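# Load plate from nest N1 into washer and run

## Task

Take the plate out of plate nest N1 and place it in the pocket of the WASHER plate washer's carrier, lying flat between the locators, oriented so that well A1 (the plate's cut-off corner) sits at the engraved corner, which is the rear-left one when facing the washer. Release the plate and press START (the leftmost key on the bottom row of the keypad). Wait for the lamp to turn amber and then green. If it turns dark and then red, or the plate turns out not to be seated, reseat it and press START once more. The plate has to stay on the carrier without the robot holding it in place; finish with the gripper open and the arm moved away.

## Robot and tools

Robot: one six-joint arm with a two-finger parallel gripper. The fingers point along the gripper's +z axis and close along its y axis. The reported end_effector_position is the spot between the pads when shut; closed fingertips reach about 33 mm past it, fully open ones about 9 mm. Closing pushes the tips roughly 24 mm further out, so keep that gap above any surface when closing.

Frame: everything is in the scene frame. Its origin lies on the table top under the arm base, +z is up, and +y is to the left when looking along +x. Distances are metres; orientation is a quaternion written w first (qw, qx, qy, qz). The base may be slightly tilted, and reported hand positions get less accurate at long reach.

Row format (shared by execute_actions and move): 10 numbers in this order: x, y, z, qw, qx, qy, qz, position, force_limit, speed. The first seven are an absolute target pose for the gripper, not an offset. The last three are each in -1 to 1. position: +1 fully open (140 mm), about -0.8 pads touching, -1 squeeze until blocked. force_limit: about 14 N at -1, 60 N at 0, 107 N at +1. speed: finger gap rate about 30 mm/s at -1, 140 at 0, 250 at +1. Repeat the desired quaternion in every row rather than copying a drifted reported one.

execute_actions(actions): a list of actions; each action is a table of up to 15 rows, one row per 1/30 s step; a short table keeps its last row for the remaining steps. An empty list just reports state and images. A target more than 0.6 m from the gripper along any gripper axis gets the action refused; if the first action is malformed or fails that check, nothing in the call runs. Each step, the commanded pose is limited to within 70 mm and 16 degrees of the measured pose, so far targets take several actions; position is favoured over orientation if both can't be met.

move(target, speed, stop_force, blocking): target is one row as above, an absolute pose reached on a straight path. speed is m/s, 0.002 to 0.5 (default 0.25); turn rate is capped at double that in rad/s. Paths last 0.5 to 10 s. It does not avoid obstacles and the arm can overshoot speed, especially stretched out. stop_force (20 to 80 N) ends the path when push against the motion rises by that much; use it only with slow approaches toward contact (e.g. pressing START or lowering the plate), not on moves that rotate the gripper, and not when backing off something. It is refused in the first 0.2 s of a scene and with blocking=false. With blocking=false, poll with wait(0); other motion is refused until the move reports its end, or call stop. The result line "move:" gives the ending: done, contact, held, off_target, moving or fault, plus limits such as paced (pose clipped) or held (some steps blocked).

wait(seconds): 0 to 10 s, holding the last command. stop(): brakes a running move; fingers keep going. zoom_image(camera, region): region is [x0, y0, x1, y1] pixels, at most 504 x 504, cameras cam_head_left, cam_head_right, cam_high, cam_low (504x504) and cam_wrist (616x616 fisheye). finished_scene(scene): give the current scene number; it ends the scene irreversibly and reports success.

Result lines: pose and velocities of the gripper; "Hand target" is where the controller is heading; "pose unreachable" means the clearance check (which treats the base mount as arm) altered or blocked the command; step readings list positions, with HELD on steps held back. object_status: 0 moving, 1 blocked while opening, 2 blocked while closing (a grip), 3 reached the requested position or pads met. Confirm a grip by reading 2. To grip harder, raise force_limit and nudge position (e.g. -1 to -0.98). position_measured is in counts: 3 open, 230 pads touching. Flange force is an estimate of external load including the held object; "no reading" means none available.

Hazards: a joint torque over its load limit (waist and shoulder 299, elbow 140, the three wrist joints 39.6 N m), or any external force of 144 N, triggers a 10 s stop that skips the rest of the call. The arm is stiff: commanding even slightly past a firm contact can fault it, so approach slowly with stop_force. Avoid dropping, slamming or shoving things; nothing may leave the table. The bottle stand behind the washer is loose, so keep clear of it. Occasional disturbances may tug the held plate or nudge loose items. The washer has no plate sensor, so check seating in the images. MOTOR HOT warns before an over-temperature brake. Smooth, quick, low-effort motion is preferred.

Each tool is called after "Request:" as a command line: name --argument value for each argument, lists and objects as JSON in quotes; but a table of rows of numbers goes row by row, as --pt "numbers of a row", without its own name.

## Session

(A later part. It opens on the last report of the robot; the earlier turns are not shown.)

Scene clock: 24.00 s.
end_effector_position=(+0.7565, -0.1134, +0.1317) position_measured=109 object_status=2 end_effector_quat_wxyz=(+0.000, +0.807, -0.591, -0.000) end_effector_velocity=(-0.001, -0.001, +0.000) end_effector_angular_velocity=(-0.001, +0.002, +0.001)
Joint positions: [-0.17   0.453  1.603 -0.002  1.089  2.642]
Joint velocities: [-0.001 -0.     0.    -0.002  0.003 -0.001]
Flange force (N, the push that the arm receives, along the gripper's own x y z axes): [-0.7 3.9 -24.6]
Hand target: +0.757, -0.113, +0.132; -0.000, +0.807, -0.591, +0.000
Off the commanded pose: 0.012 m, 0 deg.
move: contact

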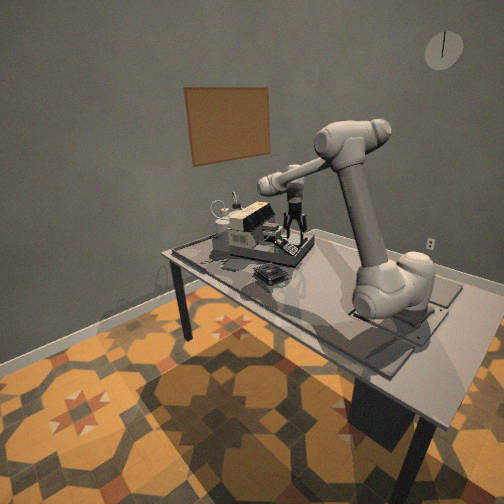

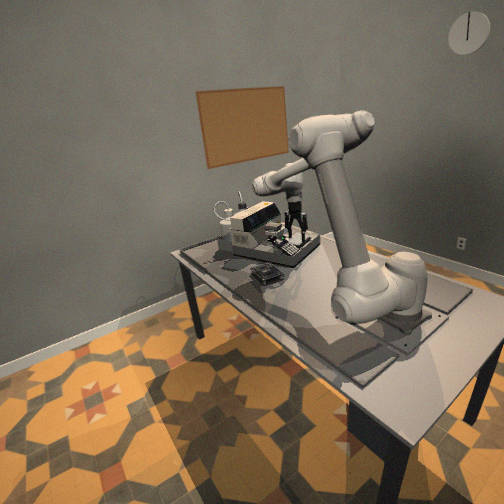

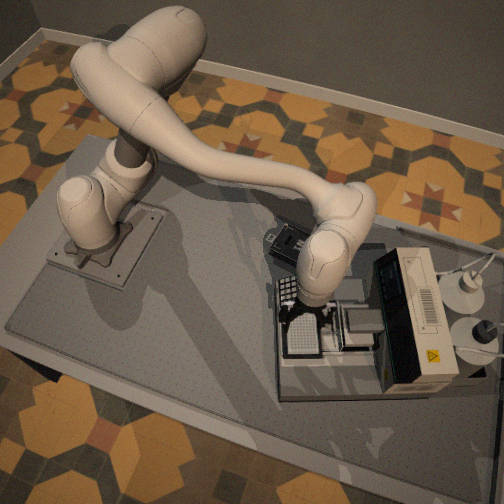

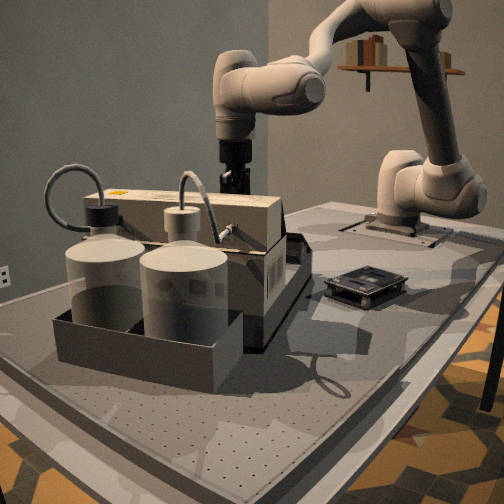

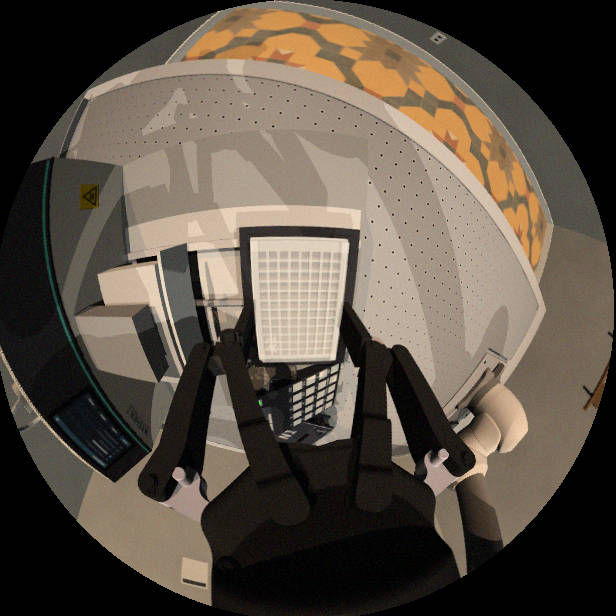

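Request:
zoom_image --camera "cam_wrist" --region '[235, 220, 285, 270]'

Request:
zoom_image --camera "cam_wrist" --region '[318, 220, 368, 270]'

Region (235, 220, 285, 270) of cam_wrist's 616x616 image, scaled by 10.080, with more detail than that image has.

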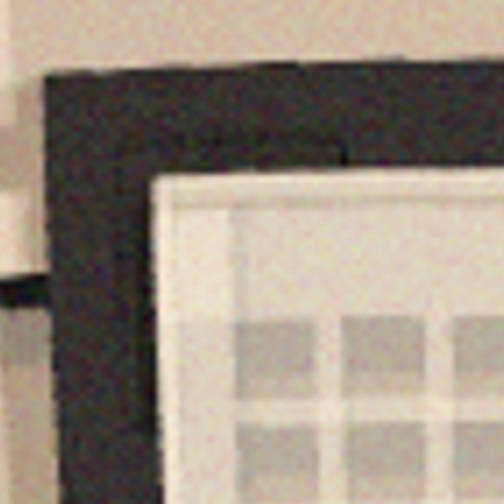

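Region (318, 220, 368, 270) of cam_wrist's 616x616 image, scaled by 10.080, with more detail than that image has.

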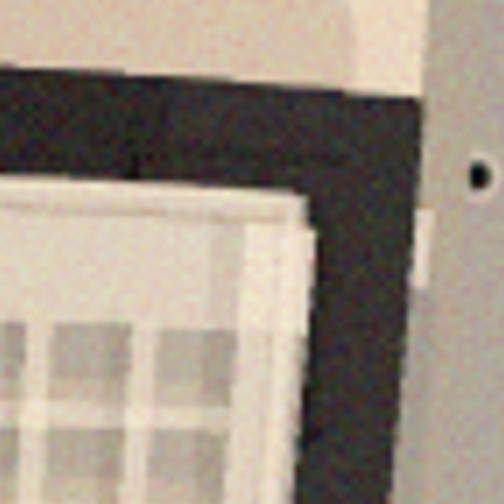

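Request:
execute_actions --actions '[[[0.7567,-0.1134,0.1318,0,0.8054,-0.5927,0,-1,0,-0.6]],[[0.7565,-0.1128,0.1318,0,0.8054,-0.5927,0,-1,0,-0.6]],[[0.7563,-0.1122,0.1318,0,0.8054,-0.5927,0,-1,0,-0.6]],[[0.7561,-0.1116,0.1318,0,0.8054,-0.5927,0,-1,0,-0.6]]]'

Request:
zoom_image --camera "cam_wrist" --region '[235, 215, 375, 300]'

Scene clock: 27.43 s.
end_effector_position=(+0.7561, -0.1116, +0.1318) position_measured=109 object_status=2 end_effector_quat_wxyz=(-0.000, +0.805, -0.593, +0.000) end_effector_velocity=(-0.000, -0.000, +0.000) end_effector_angular_velocity=(-0.002, +0.000, +0.002)
Joint positions: [-0.167  0.452  1.605 -0.002  1.088  2.649]
Joint velocities: [ 0.001 -0.    -0.    -0.002  0.001 -0.   ]
Flange force (N, the push that the arm receives, along the gripper's own x y z axes): [1.2 3.0 -7.9]
Flange force at the end of the 1st action (N, along the gripper's axes at the end of the call): [-1.5 6.7 -21.4]
Flange force at the end of the 2nd action (N, along the gripper's axes at the end of the call): [1.6 7.0 -18.1]
Flange force at the end of the 3rd action (N, along the gripper's axes at the end of the call): [-0.1 7.1 -12.8]
Hand target: +0.756, -0.112, +0.132; +0.000, +0.805, -0.593, -0.000
Off the commanded pose: 0.000 m, 0 deg.
Step readings (end_effector_position; steps 1 to 15: 1st action; 16 to 30: 2nd action; 31 to 45: 3rd action; 46 to 60: 4th action):
0: (+0.7567, -0.1134, +0.1319)
1: (+0.7567, -0.1134, +0.1319)
2: (+0.7567, -0.1134, +0.1319)
4: (+0.7567, -0.1134, +0.1319)
8: (+0.7567, -0.1134, +0.1319)
15: (+0.7567, -0.1134, +0.1318)
16: (+0.7567, -0.1134, +0.1318)
17: (+0.7567, -0.1133, +0.1319)
19: (+0.7568, -0.1131, +0.1320)
23: (+0.7566, -0.1129, +0.1319)
30: (+0.7565, -0.1128, +0.1318)
31: (+0.7565, -0.1128, +0.1318)
32: (+0.7564, -0.1124, +0.1318)
34: (+0.7563, -0.1122, +0.1317)
38: (+0.7563, -0.1122, +0.1317)
45: (+0.7563, -0.1122, +0.1318)
46: (+0.7563, -0.1122, +0.1318)
47: (+0.7562, -0.1119, +0.1318)
49: (+0.7561, -0.1116, +0.1318)
53: (+0.7561, -0.1116, +0.1318)
60: end_effector_position above

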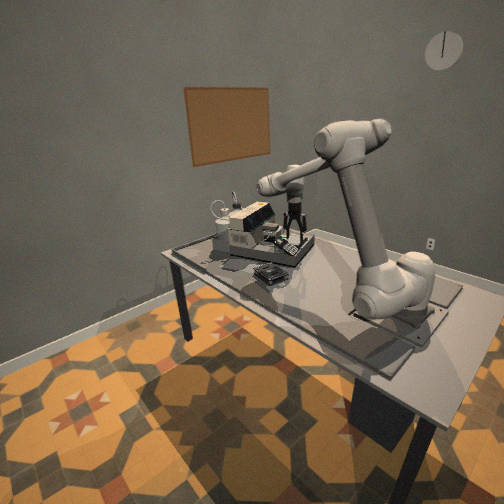

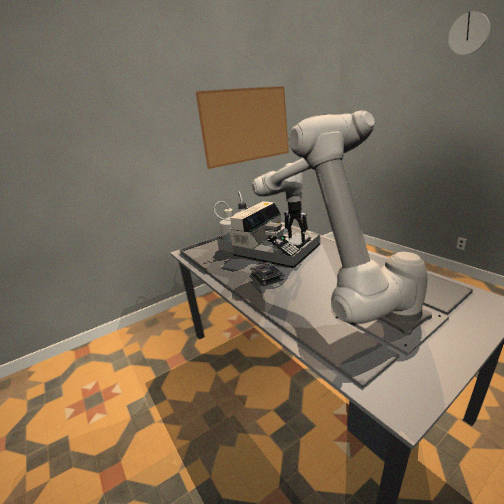

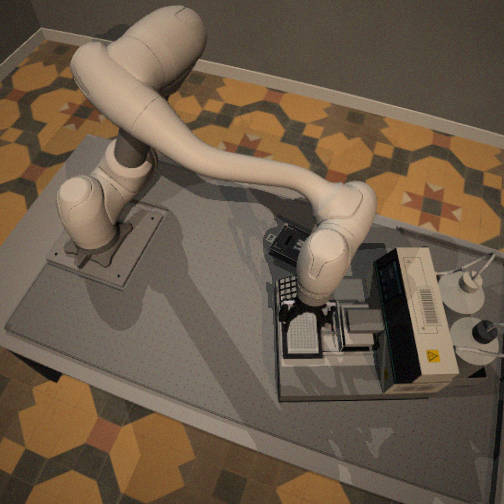

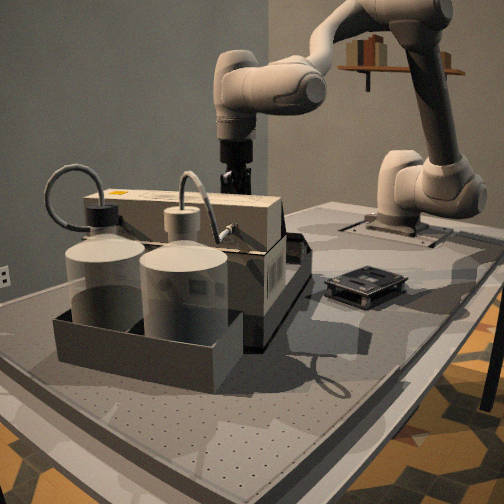

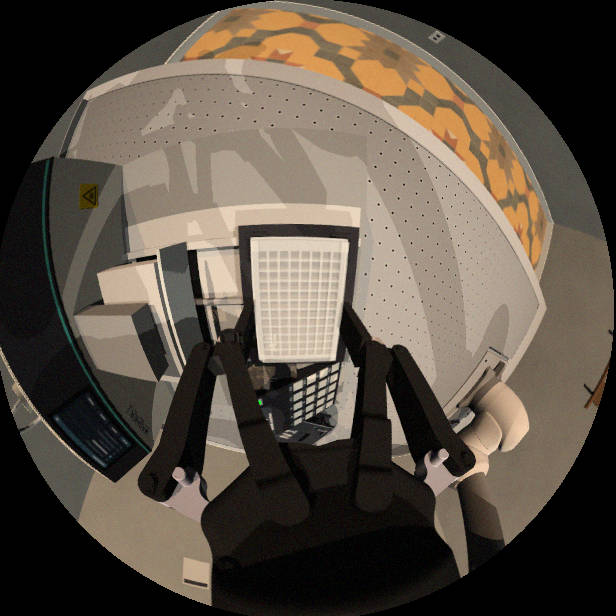

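Region (235, 215, 375, 300) of cam_wrist's 616x616 image, scaled by 3.600, with more detail than that image has; it fills the top 306 rows of this view, and the rest is white.

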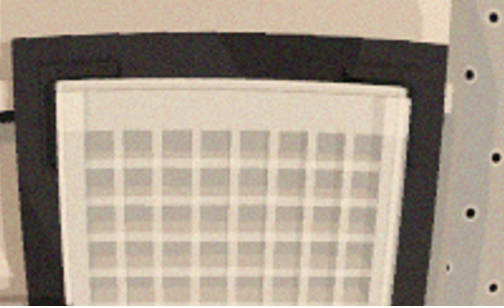

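Request:
execute_actions --actions '[[[0.7568,-0.1114,0.132,0,0.8054,-0.5927,0,-1,0,-0.6]]]'

Request:
move --target '[0.7568,-0.1114,0.12,0,0.8054,-0.5927,0,-1,0,-0.6]' --speed 0.004 --stop_force 20

Request:
zoom_image --camera "cam_wrist" --region '[230, 215, 375, 380]'

Scene clock: 28.13 s.
end_effector_position=(+0.7568, -0.1114, +0.1320) position_measured=109 object_status=2 end_effector_quat_wxyz=(+0.000, +0.805, -0.593, -0.000) end_effector_velocity=(-0.000, -0.001, +0.000) end_effector_angular_velocity=(-0.002, +0.001, +0.002)
Joint positions: [-0.167  0.453  1.603 -0.002  1.089  2.65 ]
Joint velocities: [-0.    -0.    -0.    -0.002  0.001 -0.001]
Flange force (N, the push that the arm receives, along the gripper's own x y z axes): [-2.8 7.1 -7.4]
Hand target: +0.757, -0.111, +0.132; -0.000, +0.805, -0.593, -0.000
Off the commanded pose: 0.000 m, 0 deg.
Step readings (end_effector_position):
0: (+0.7561, -0.1116, +0.1318)
1: (+0.7561, -0.1116, +0.1318)
2: (+0.7563, -0.1114, +0.1317)
4: (+0.7565, -0.1113, +0.1318)
8: (+0.7566, -0.1114, +0.1319)
15: end_effector_position above

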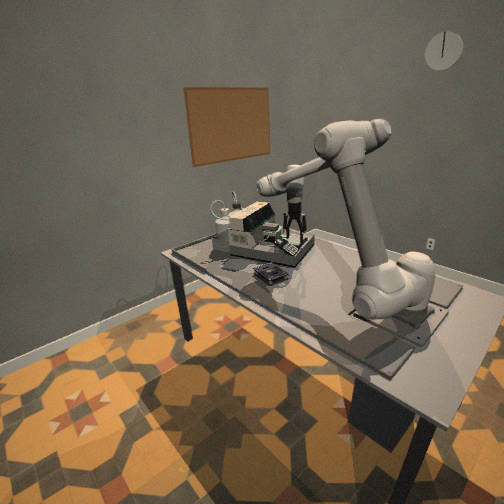

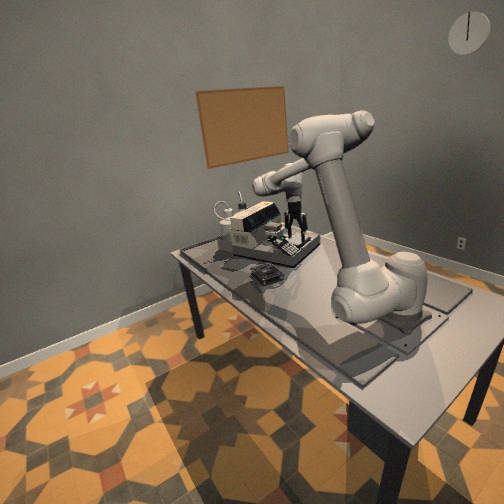

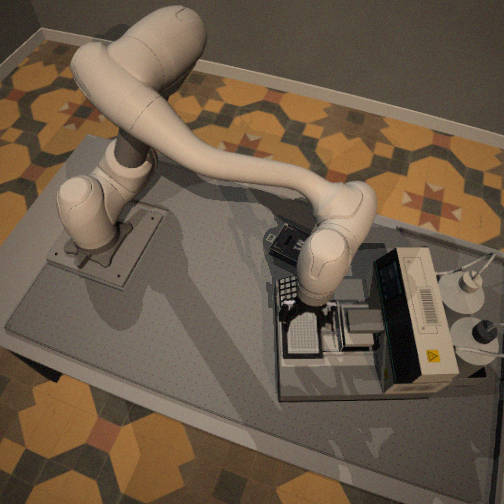

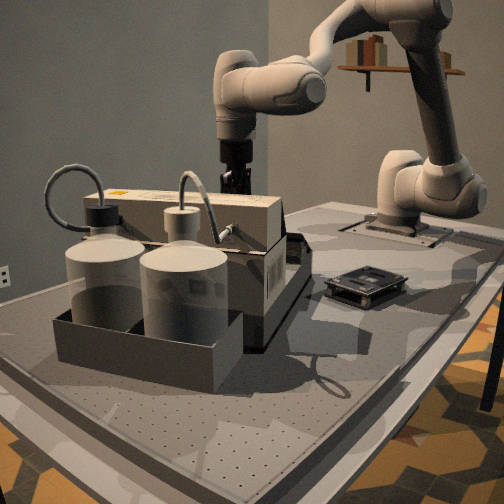

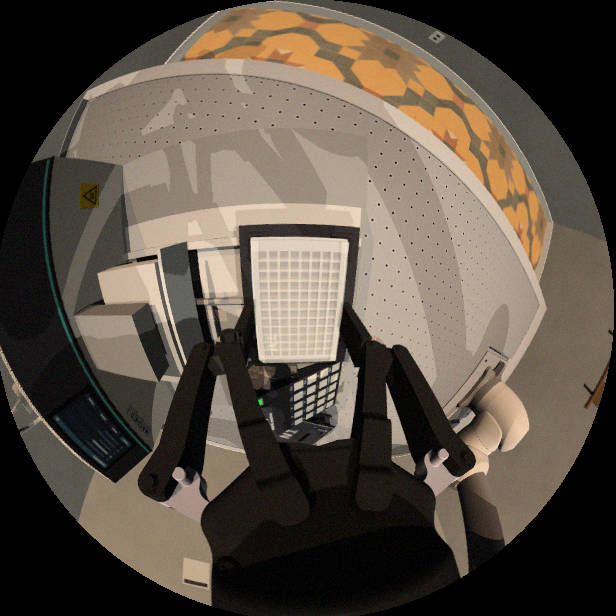

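Scene clock: 28.80 s.
end_effector_position=(+0.7569, -0.1114, +0.1306) position_measured=109 object_status=2 end_effector_quat_wxyz=(-0.000, +0.805, -0.593, +0.000) end_effector_velocity=(-0.001, +0.001, +0.001) end_effector_angular_velocity=(+0.000, +0.003, +0.001)
Joint positions: [-0.167  0.454  1.604 -0.002  1.087  2.65 ]
Joint velocities: [ 0.001 -0.001 -0.    -0.     0.004 -0.   ]
Flange force (N, the push that the arm receives, along the gripper's own x y z axes): [-7.3 7.8 -33.5]
Hand target: +0.757, -0.111, +0.131; -0.000, +0.805, -0.593, +0.000
Off the commanded pose: 0.011 m, 0 deg.
move: contact

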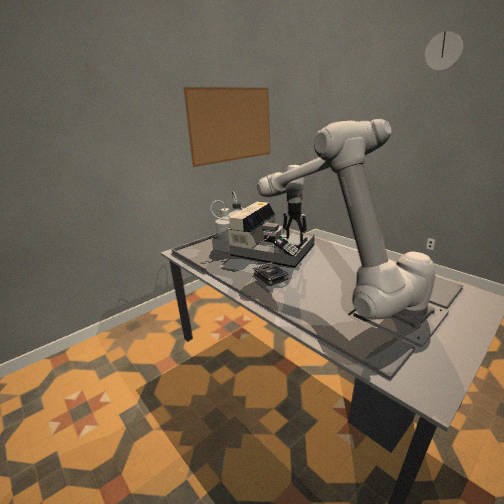

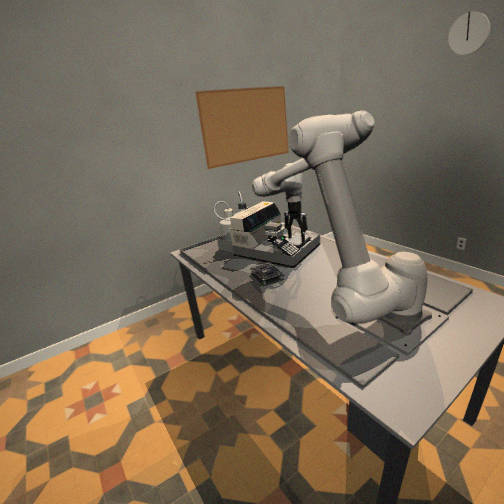

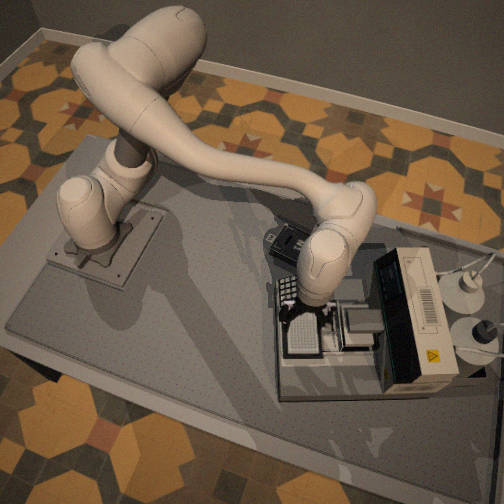

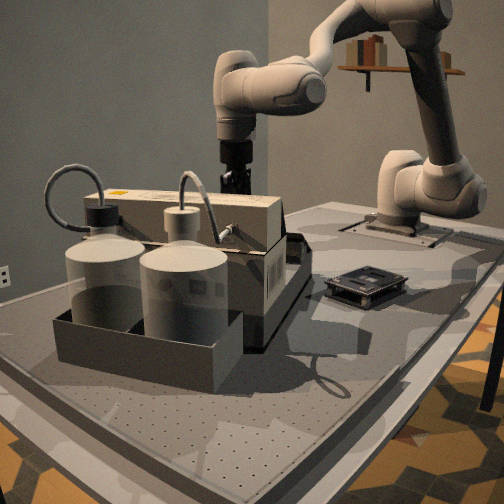

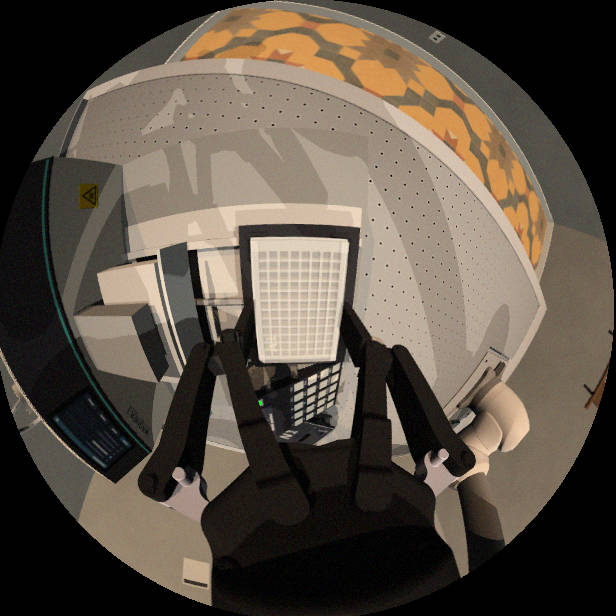

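Region (230, 215, 375, 380) of cam_wrist's 616x616 image, scaled by 3.055, with more detail than that image has; it fills the left 443 columns of this view, and the rest is white.

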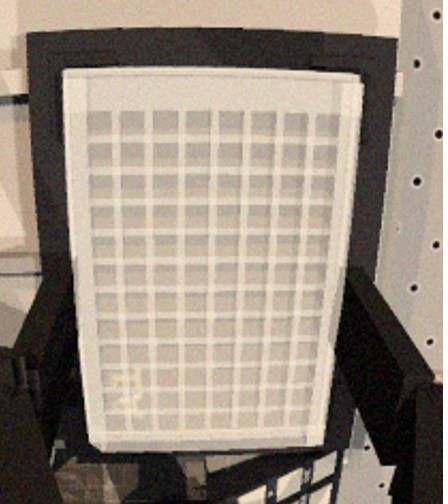

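Request:
execute_actions --actions '[[[0.7564,-0.1110,0.1312,0,0.8054,-0.5927,0,-1,0,-0.6]],[[0.7562,-0.1105,0.131,0,0.8054,-0.5927,0,-1,0,-0.6]],[[0.7562,-0.1105,0.1303,0,0.8054,-0.5927,0,-1,0,-0.6]]]'

Scene clock: 30.47 s.
end_effector_position=(+0.7562, -0.1105, +0.1304) position_measured=109 object_status=2 end_effector_quat_wxyz=(-0.000, +0.805, -0.593, +0.000) end_effector_velocity=(+0.000, +0.001, -0.000) end_effector_angular_velocity=(+0.001, -0.000, -0.001)
Joint positions: [-0.166  0.453  1.606 -0.002  1.086  2.651]
Joint velocities: [ 0.     0.     0.     0.002 -0.     0.   ]
Flange force (N, the push that the arm receives, along the gripper's own x y z axes): [1.1 9.9 -35.4]
Flange force at the end of the 1st action (N, along the gripper's axes at the end of the call): [1.0 5.5 -14.6]
Flange force at the end of the 2nd action (N, along the gripper's axes at the end of the call): [4.0 9.1 -16.4]
Hand target: +0.756, -0.111, +0.130; +0.000, +0.805, -0.593, +0.000
Off the commanded pose: 0.000 m, 0 deg.
Step readings (end_effector_position; steps 1 to 15: 1st action; 16 to 30: 2nd action; 31 to 45: 3rd action):
0: (+0.7568, -0.1114, +0.1307)
1: (+0.7569, -0.1114, +0.1307)
2: (+0.7568, -0.1112, +0.1311)
4: (+0.7567, -0.1111, +0.1313)
8: (+0.7565, -0.1110, +0.1312)
15: (+0.7564, -0.1110, +0.1312)
16: (+0.7564, -0.1110, +0.1312)
17: (+0.7562, -0.1107, +0.1311)
19: (+0.7560, -0.1105, +0.1310)
23: (+0.7562, -0.1105, +0.1310)
30: (+0.7562, -0.1105, +0.1310)
31: (+0.7562, -0.1105, +0.1310)
32: (+0.7562, -0.1105, +0.1307)
34: (+0.7563, -0.1105, +0.1306)
38: (+0.7563, -0.1105, +0.1305)
45: end_effector_position above

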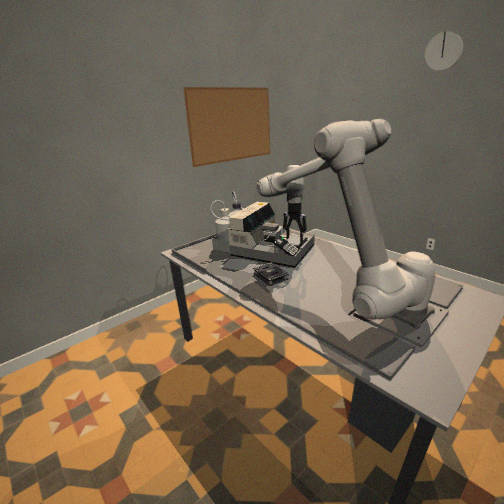

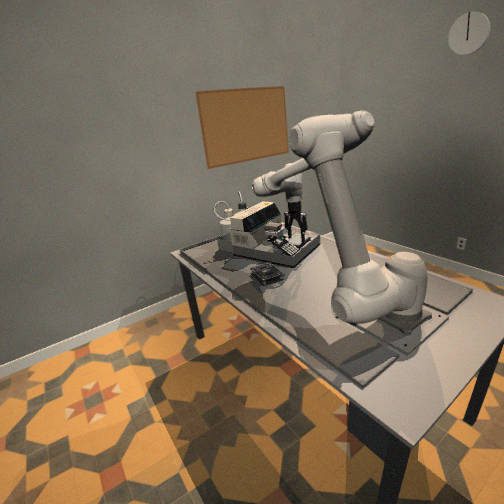

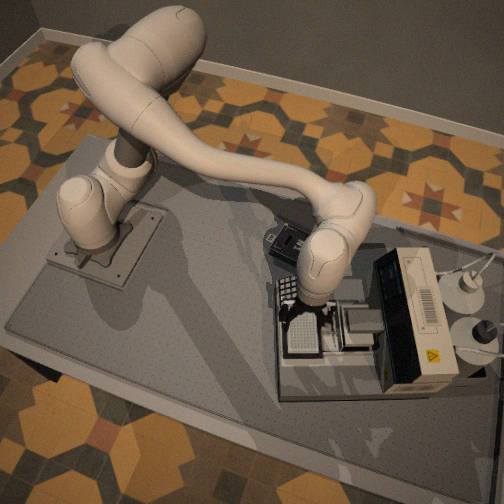

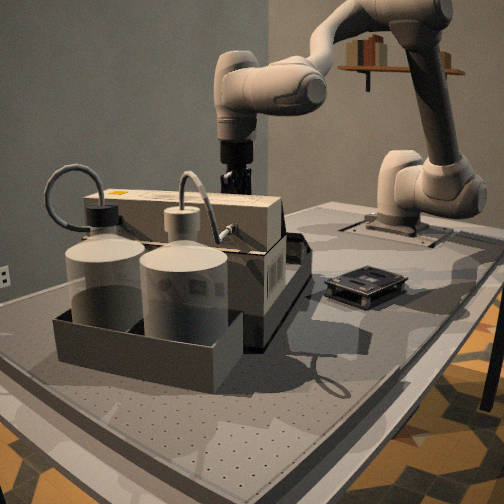

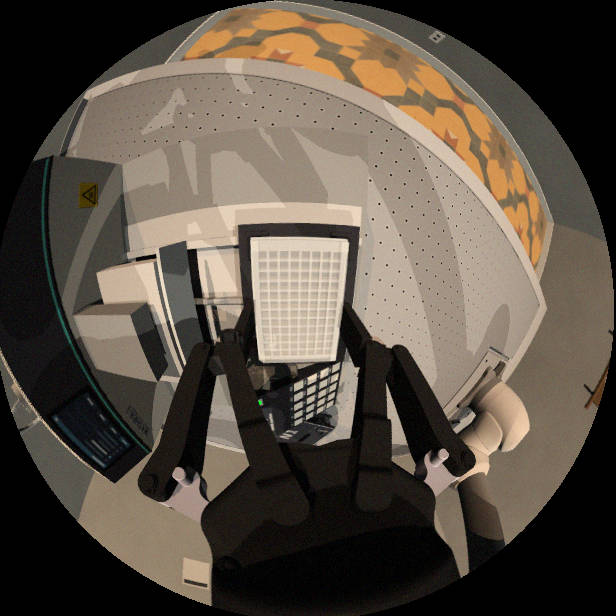

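Request:
execute_actions --actions '[[[0.7560,-0.1109,0.1312,0,0.8080,-0.5892,0,-1,0,-0.6]],[[0.7560,-0.1109,0.1306,0,0.8080,-0.5892,0,-1,0,-0.6]],[[0.7560,-0.1109,0.130,0,0.8080,-0.5892,0,-1,0,-0.6]]]'

Request:
zoom_image --camera "cam_wrist" --region '[230, 215, 375, 380]'

Scene clock: 32.23 s.
end_effector_position=(+0.7561, -0.1109, +0.1301) position_measured=109 object_status=2 end_effector_quat_wxyz=(-0.000, +0.808, -0.589, +0.000) end_effector_velocity=(-0.000, -0.000, -0.000) end_effector_angular_velocity=(+0.001, +0.000, -0.000)
Joint positions: [-0.167  0.453  1.607 -0.002  1.085  2.642]
Joint velocities: [-0.001  0.     0.     0.001 -0.    -0.001]
Flange force (N, the push that the arm receives, along the gripper's own x y z axes): [-3.0 7.9 -36.1]
Flange force at the end of the 1st action (N, along the gripper's axes at the end of the call): [-2.0 6.2 -8.3]
Flange force at the end of the 2nd action (N, along the gripper's axes at the end of the call): [-3.0 8.8 -15.6]
Hand target: +0.756, -0.111, +0.130; +0.000, +0.808, -0.589, +0.000
Off the commanded pose: 0.000 m, 0 deg.
Step readings (end_effector_position; steps 1 to 15: 1st action; 16 to 30: 2nd action; 31 to 45: 3rd action):
0: (+0.7562, -0.1105, +0.1303)
1: (+0.7562, -0.1105, +0.1303)
2: (+0.7562, -0.1105, +0.1305)
4: (+0.7559, -0.1105, +0.1307)
8: (+0.7558, -0.1107, +0.1308)
15: (+0.7558, -0.1108, +0.1309)
16: (+0.7558, -0.1108, +0.1310)
17: (+0.7558, -0.1108, +0.1309)
19: (+0.7560, -0.1109, +0.1308)
23: (+0.7561, -0.1109, +0.1308)
30: (+0.7561, -0.1109, +0.1307)
31: (+0.7561, -0.1109, +0.1307)
32: (+0.7562, -0.1109, +0.1305)
34: (+0.7562, -0.1109, +0.1303)
38: (+0.7561, -0.1109, +0.1302)
45: end_effector_position above

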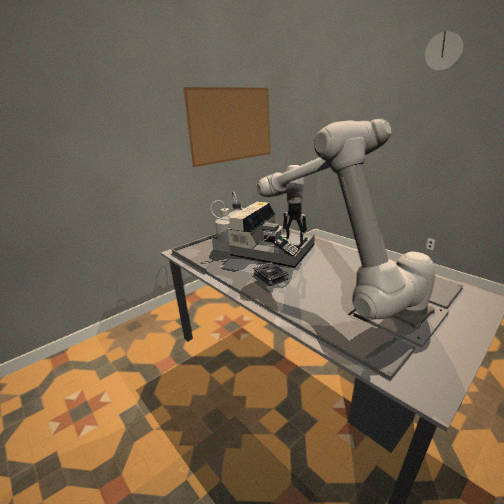

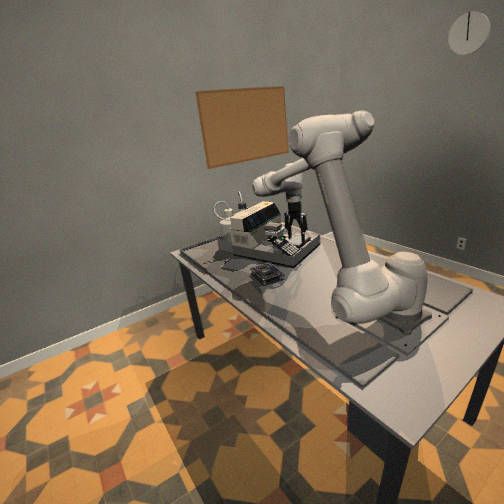

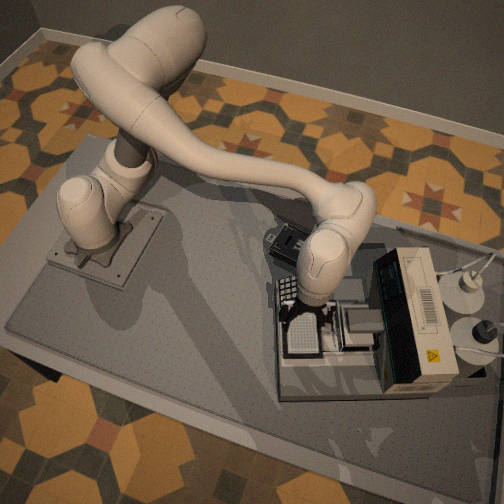

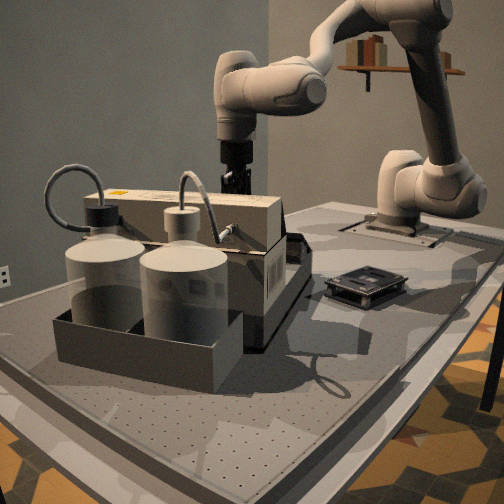

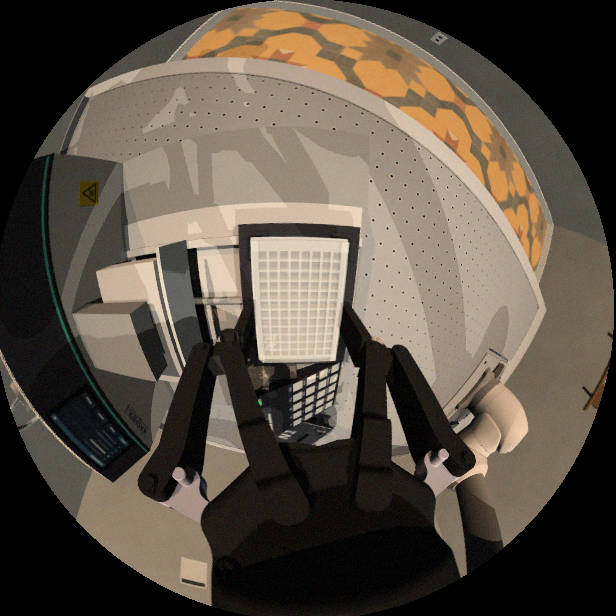

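Region (230, 215, 375, 380) of cam_wrist's 616x616 image, scaled by 3.055, with more detail than that image has; it fills the left 443 columns of this view, and the rest is white.

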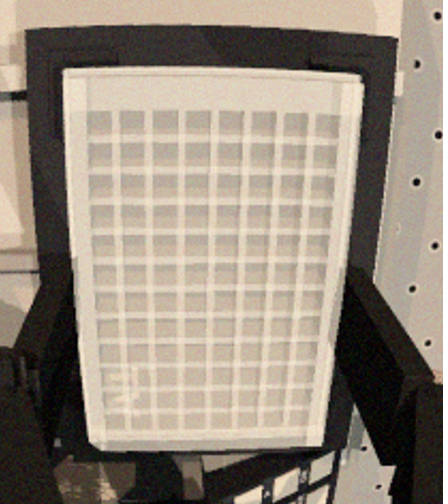

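Request:
execute_actions --actions '[[[0.7560,-0.1109,0.1307,0,0.8080,-0.5892,0,0.4,0,-0.5]],[[0.7560,-0.1109,0.1307,0,0.8080,-0.5892,0,0.4,0,-0.5]]]'

Request:
move --target '[0.74,-0.06,0.2,0,0.8080,-0.5892,0,0.4,0,0]' --speed 0.15

Request:
zoom_image --camera "cam_wrist" --region '[210, 170, 390, 400]'

Request:
zoom_image --camera "cam_head_left" --region '[260, 215, 330, 270]'

Scene clock: 33.60 s.
end_effector_position=(+0.7560, -0.1109, +0.1307) position_measured=78 object_status=3 end_effector_quat_wxyz=(+0.000, +0.808, -0.589, -0.000) end_effector_velocity=(+0.000, +0.001, -0.000) end_effector_angular_velocity=(+0.001, +0.000, +0.001)
Joint positions: [-0.167  0.453  1.606 -0.002  1.086  2.642]
Joint velocities: [ 0.001  0.    -0.     0.001  0.    -0.   ]
Flange force (N, the push that the arm receives, along the gripper's own x y z axes): [1.3 1.7 -4.5]
Flange force at the end of the 1st action (N, along the gripper's axes at the end of the call): [0.9 2.1 -4.4]
Hand target: +0.756, -0.111, +0.131; -0.000, +0.808, -0.589, -0.000
Off the commanded pose: 0.000 m, 0 deg.
Step readings (end_effector_position; steps 1 to 15: 1st action; 16 to 30: 2nd action):
0: (+0.7560, -0.1109, +0.1300)
1: (+0.7560, -0.1109, +0.1300)
2: (+0.7560, -0.1109, +0.1301)
4: (+0.7558, -0.1109, +0.1301)
8: (+0.7557, -0.1109, +0.1302)
15: (+0.7559, -0.1109, +0.1306)
16: (+0.7559, -0.1109, +0.1306)
17: (+0.7559, -0.1109, +0.1306)
19: (+0.7560, -0.1109, +0.1307)
23: (+0.7560, -0.1109, +0.1307)
30: end_effector_position above

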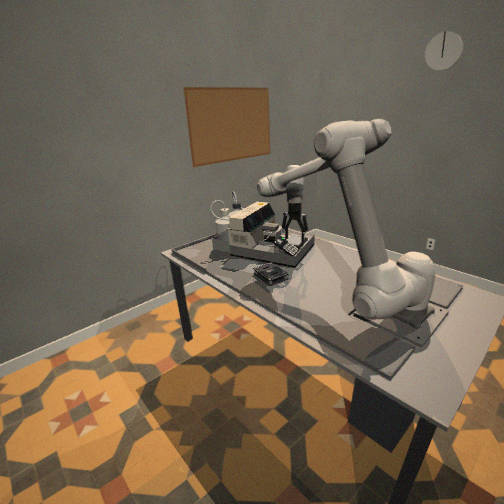

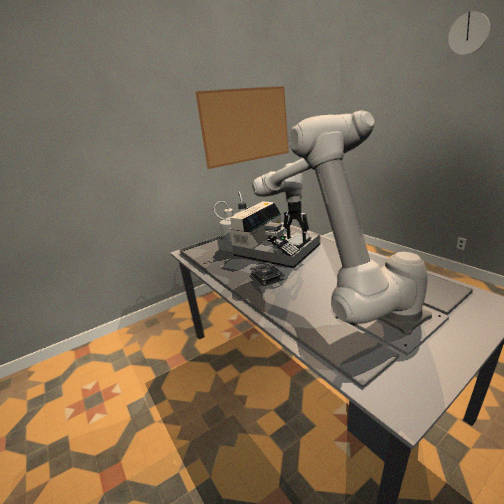

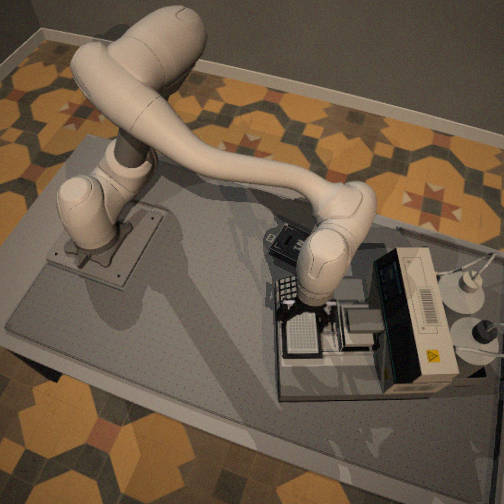

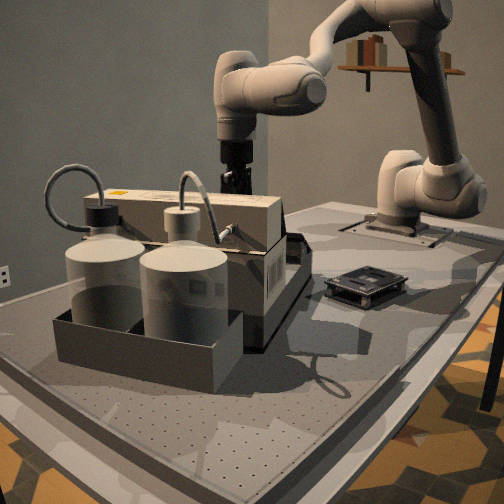

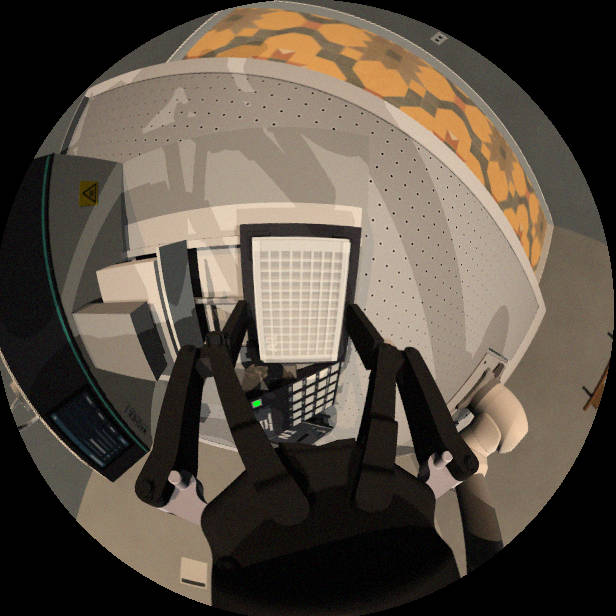

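Scene clock: 34.50 s.
end_effector_position=(+0.7400, -0.0599, +0.2001) position_measured=78 object_status=3 end_effector_quat_wxyz=(-0.000, +0.808, -0.589, -0.000) end_effector_velocity=(+0.000, +0.001, +0.000) end_effector_angular_velocity=(+0.001, -0.001, +0.001)
Joint positions: [-0.103  0.374  1.587 -0.001  1.185  2.705]
Joint velocities: [ 0.001 -0.     0.     0.001 -0.001 -0.001]
Flange force (N, the push that the arm receives, along the gripper's own x y z axes): [1.4 1.2 -4.3]
Hand target: +0.740, -0.060, +0.200; -0.000, +0.808, -0.589, -0.000
Off the commanded pose: 0.000 m, 0 deg.
move: done

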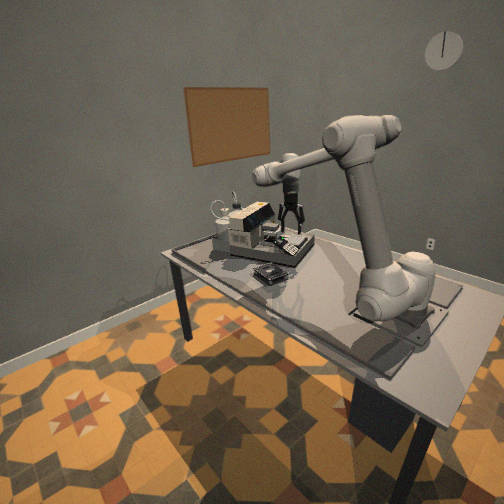

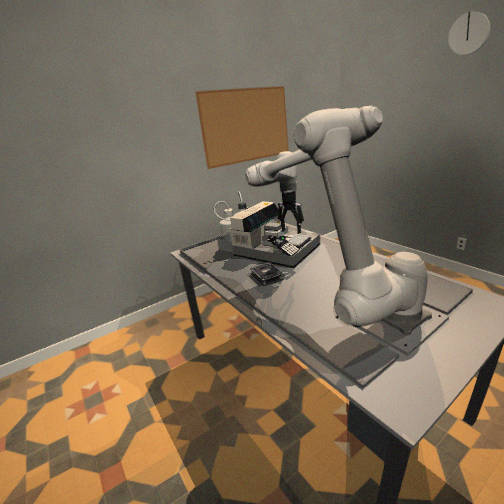

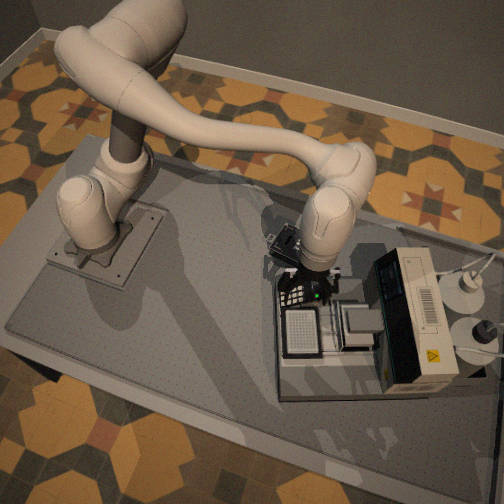

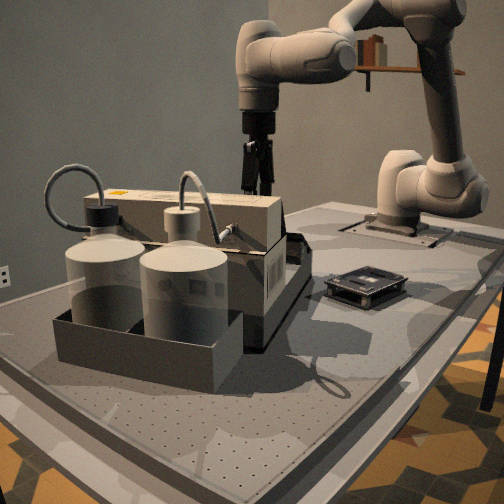

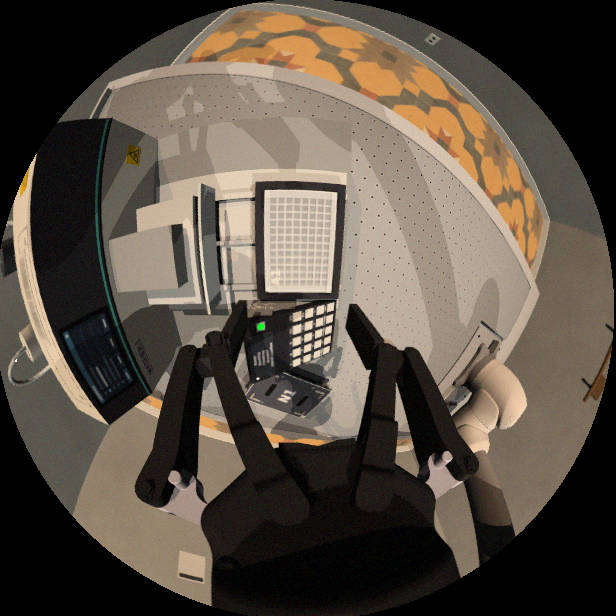

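Region (210, 170, 390, 400) of cam_wrist's 616x616 image, scaled by 2.191, with more detail than that image has; it fills the left 394 columns of this view, and the rest is white.

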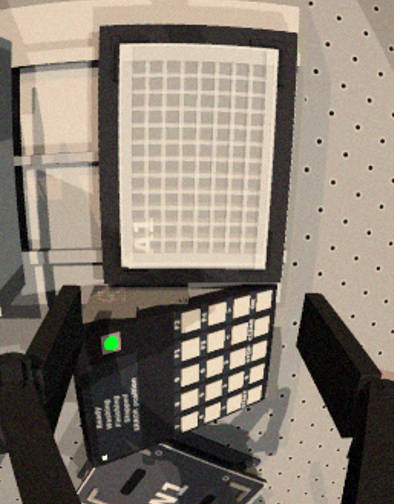

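Region (260, 215, 330, 270) of cam_head_left's 504x504 image, scaled by 7.200, with more detail than that image has; it fills the top 396 rows of this view, and the rest is white.

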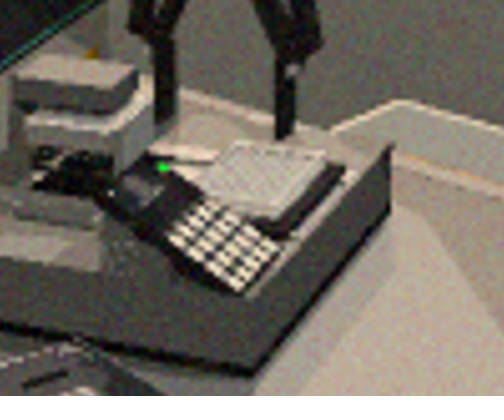

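Request:
zoom_image --camera "cam_wrist" --region '[250, 250, 350, 370]'

Request:
zoom_image --camera "cam_high" --region '[272, 298, 337, 366]'

Region (250, 250, 350, 370) of cam_wrist's 616x616 image, scaled by 4.200, with more detail than that image has.

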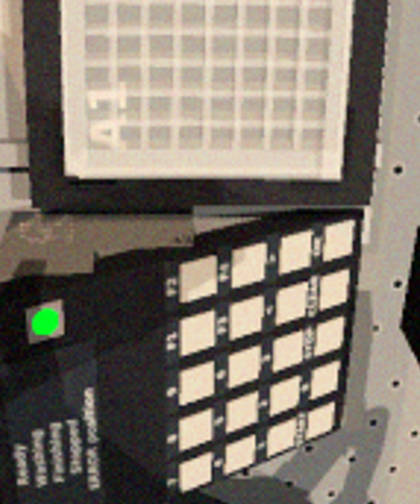

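Region (272, 298, 337, 366) of cam_high's 504x504 image, scaled by 7.412, with more detail than that image has; it fills the left 482 columns of this view, and the rest is white.

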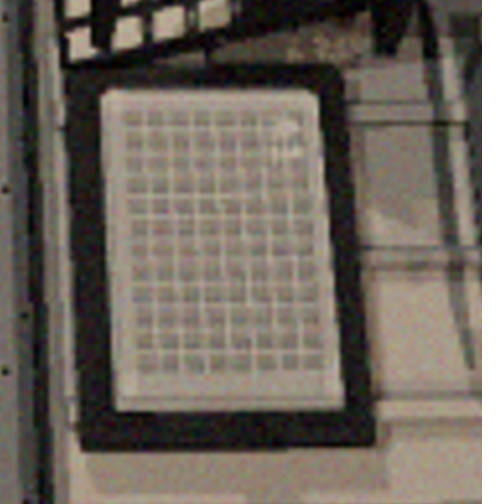

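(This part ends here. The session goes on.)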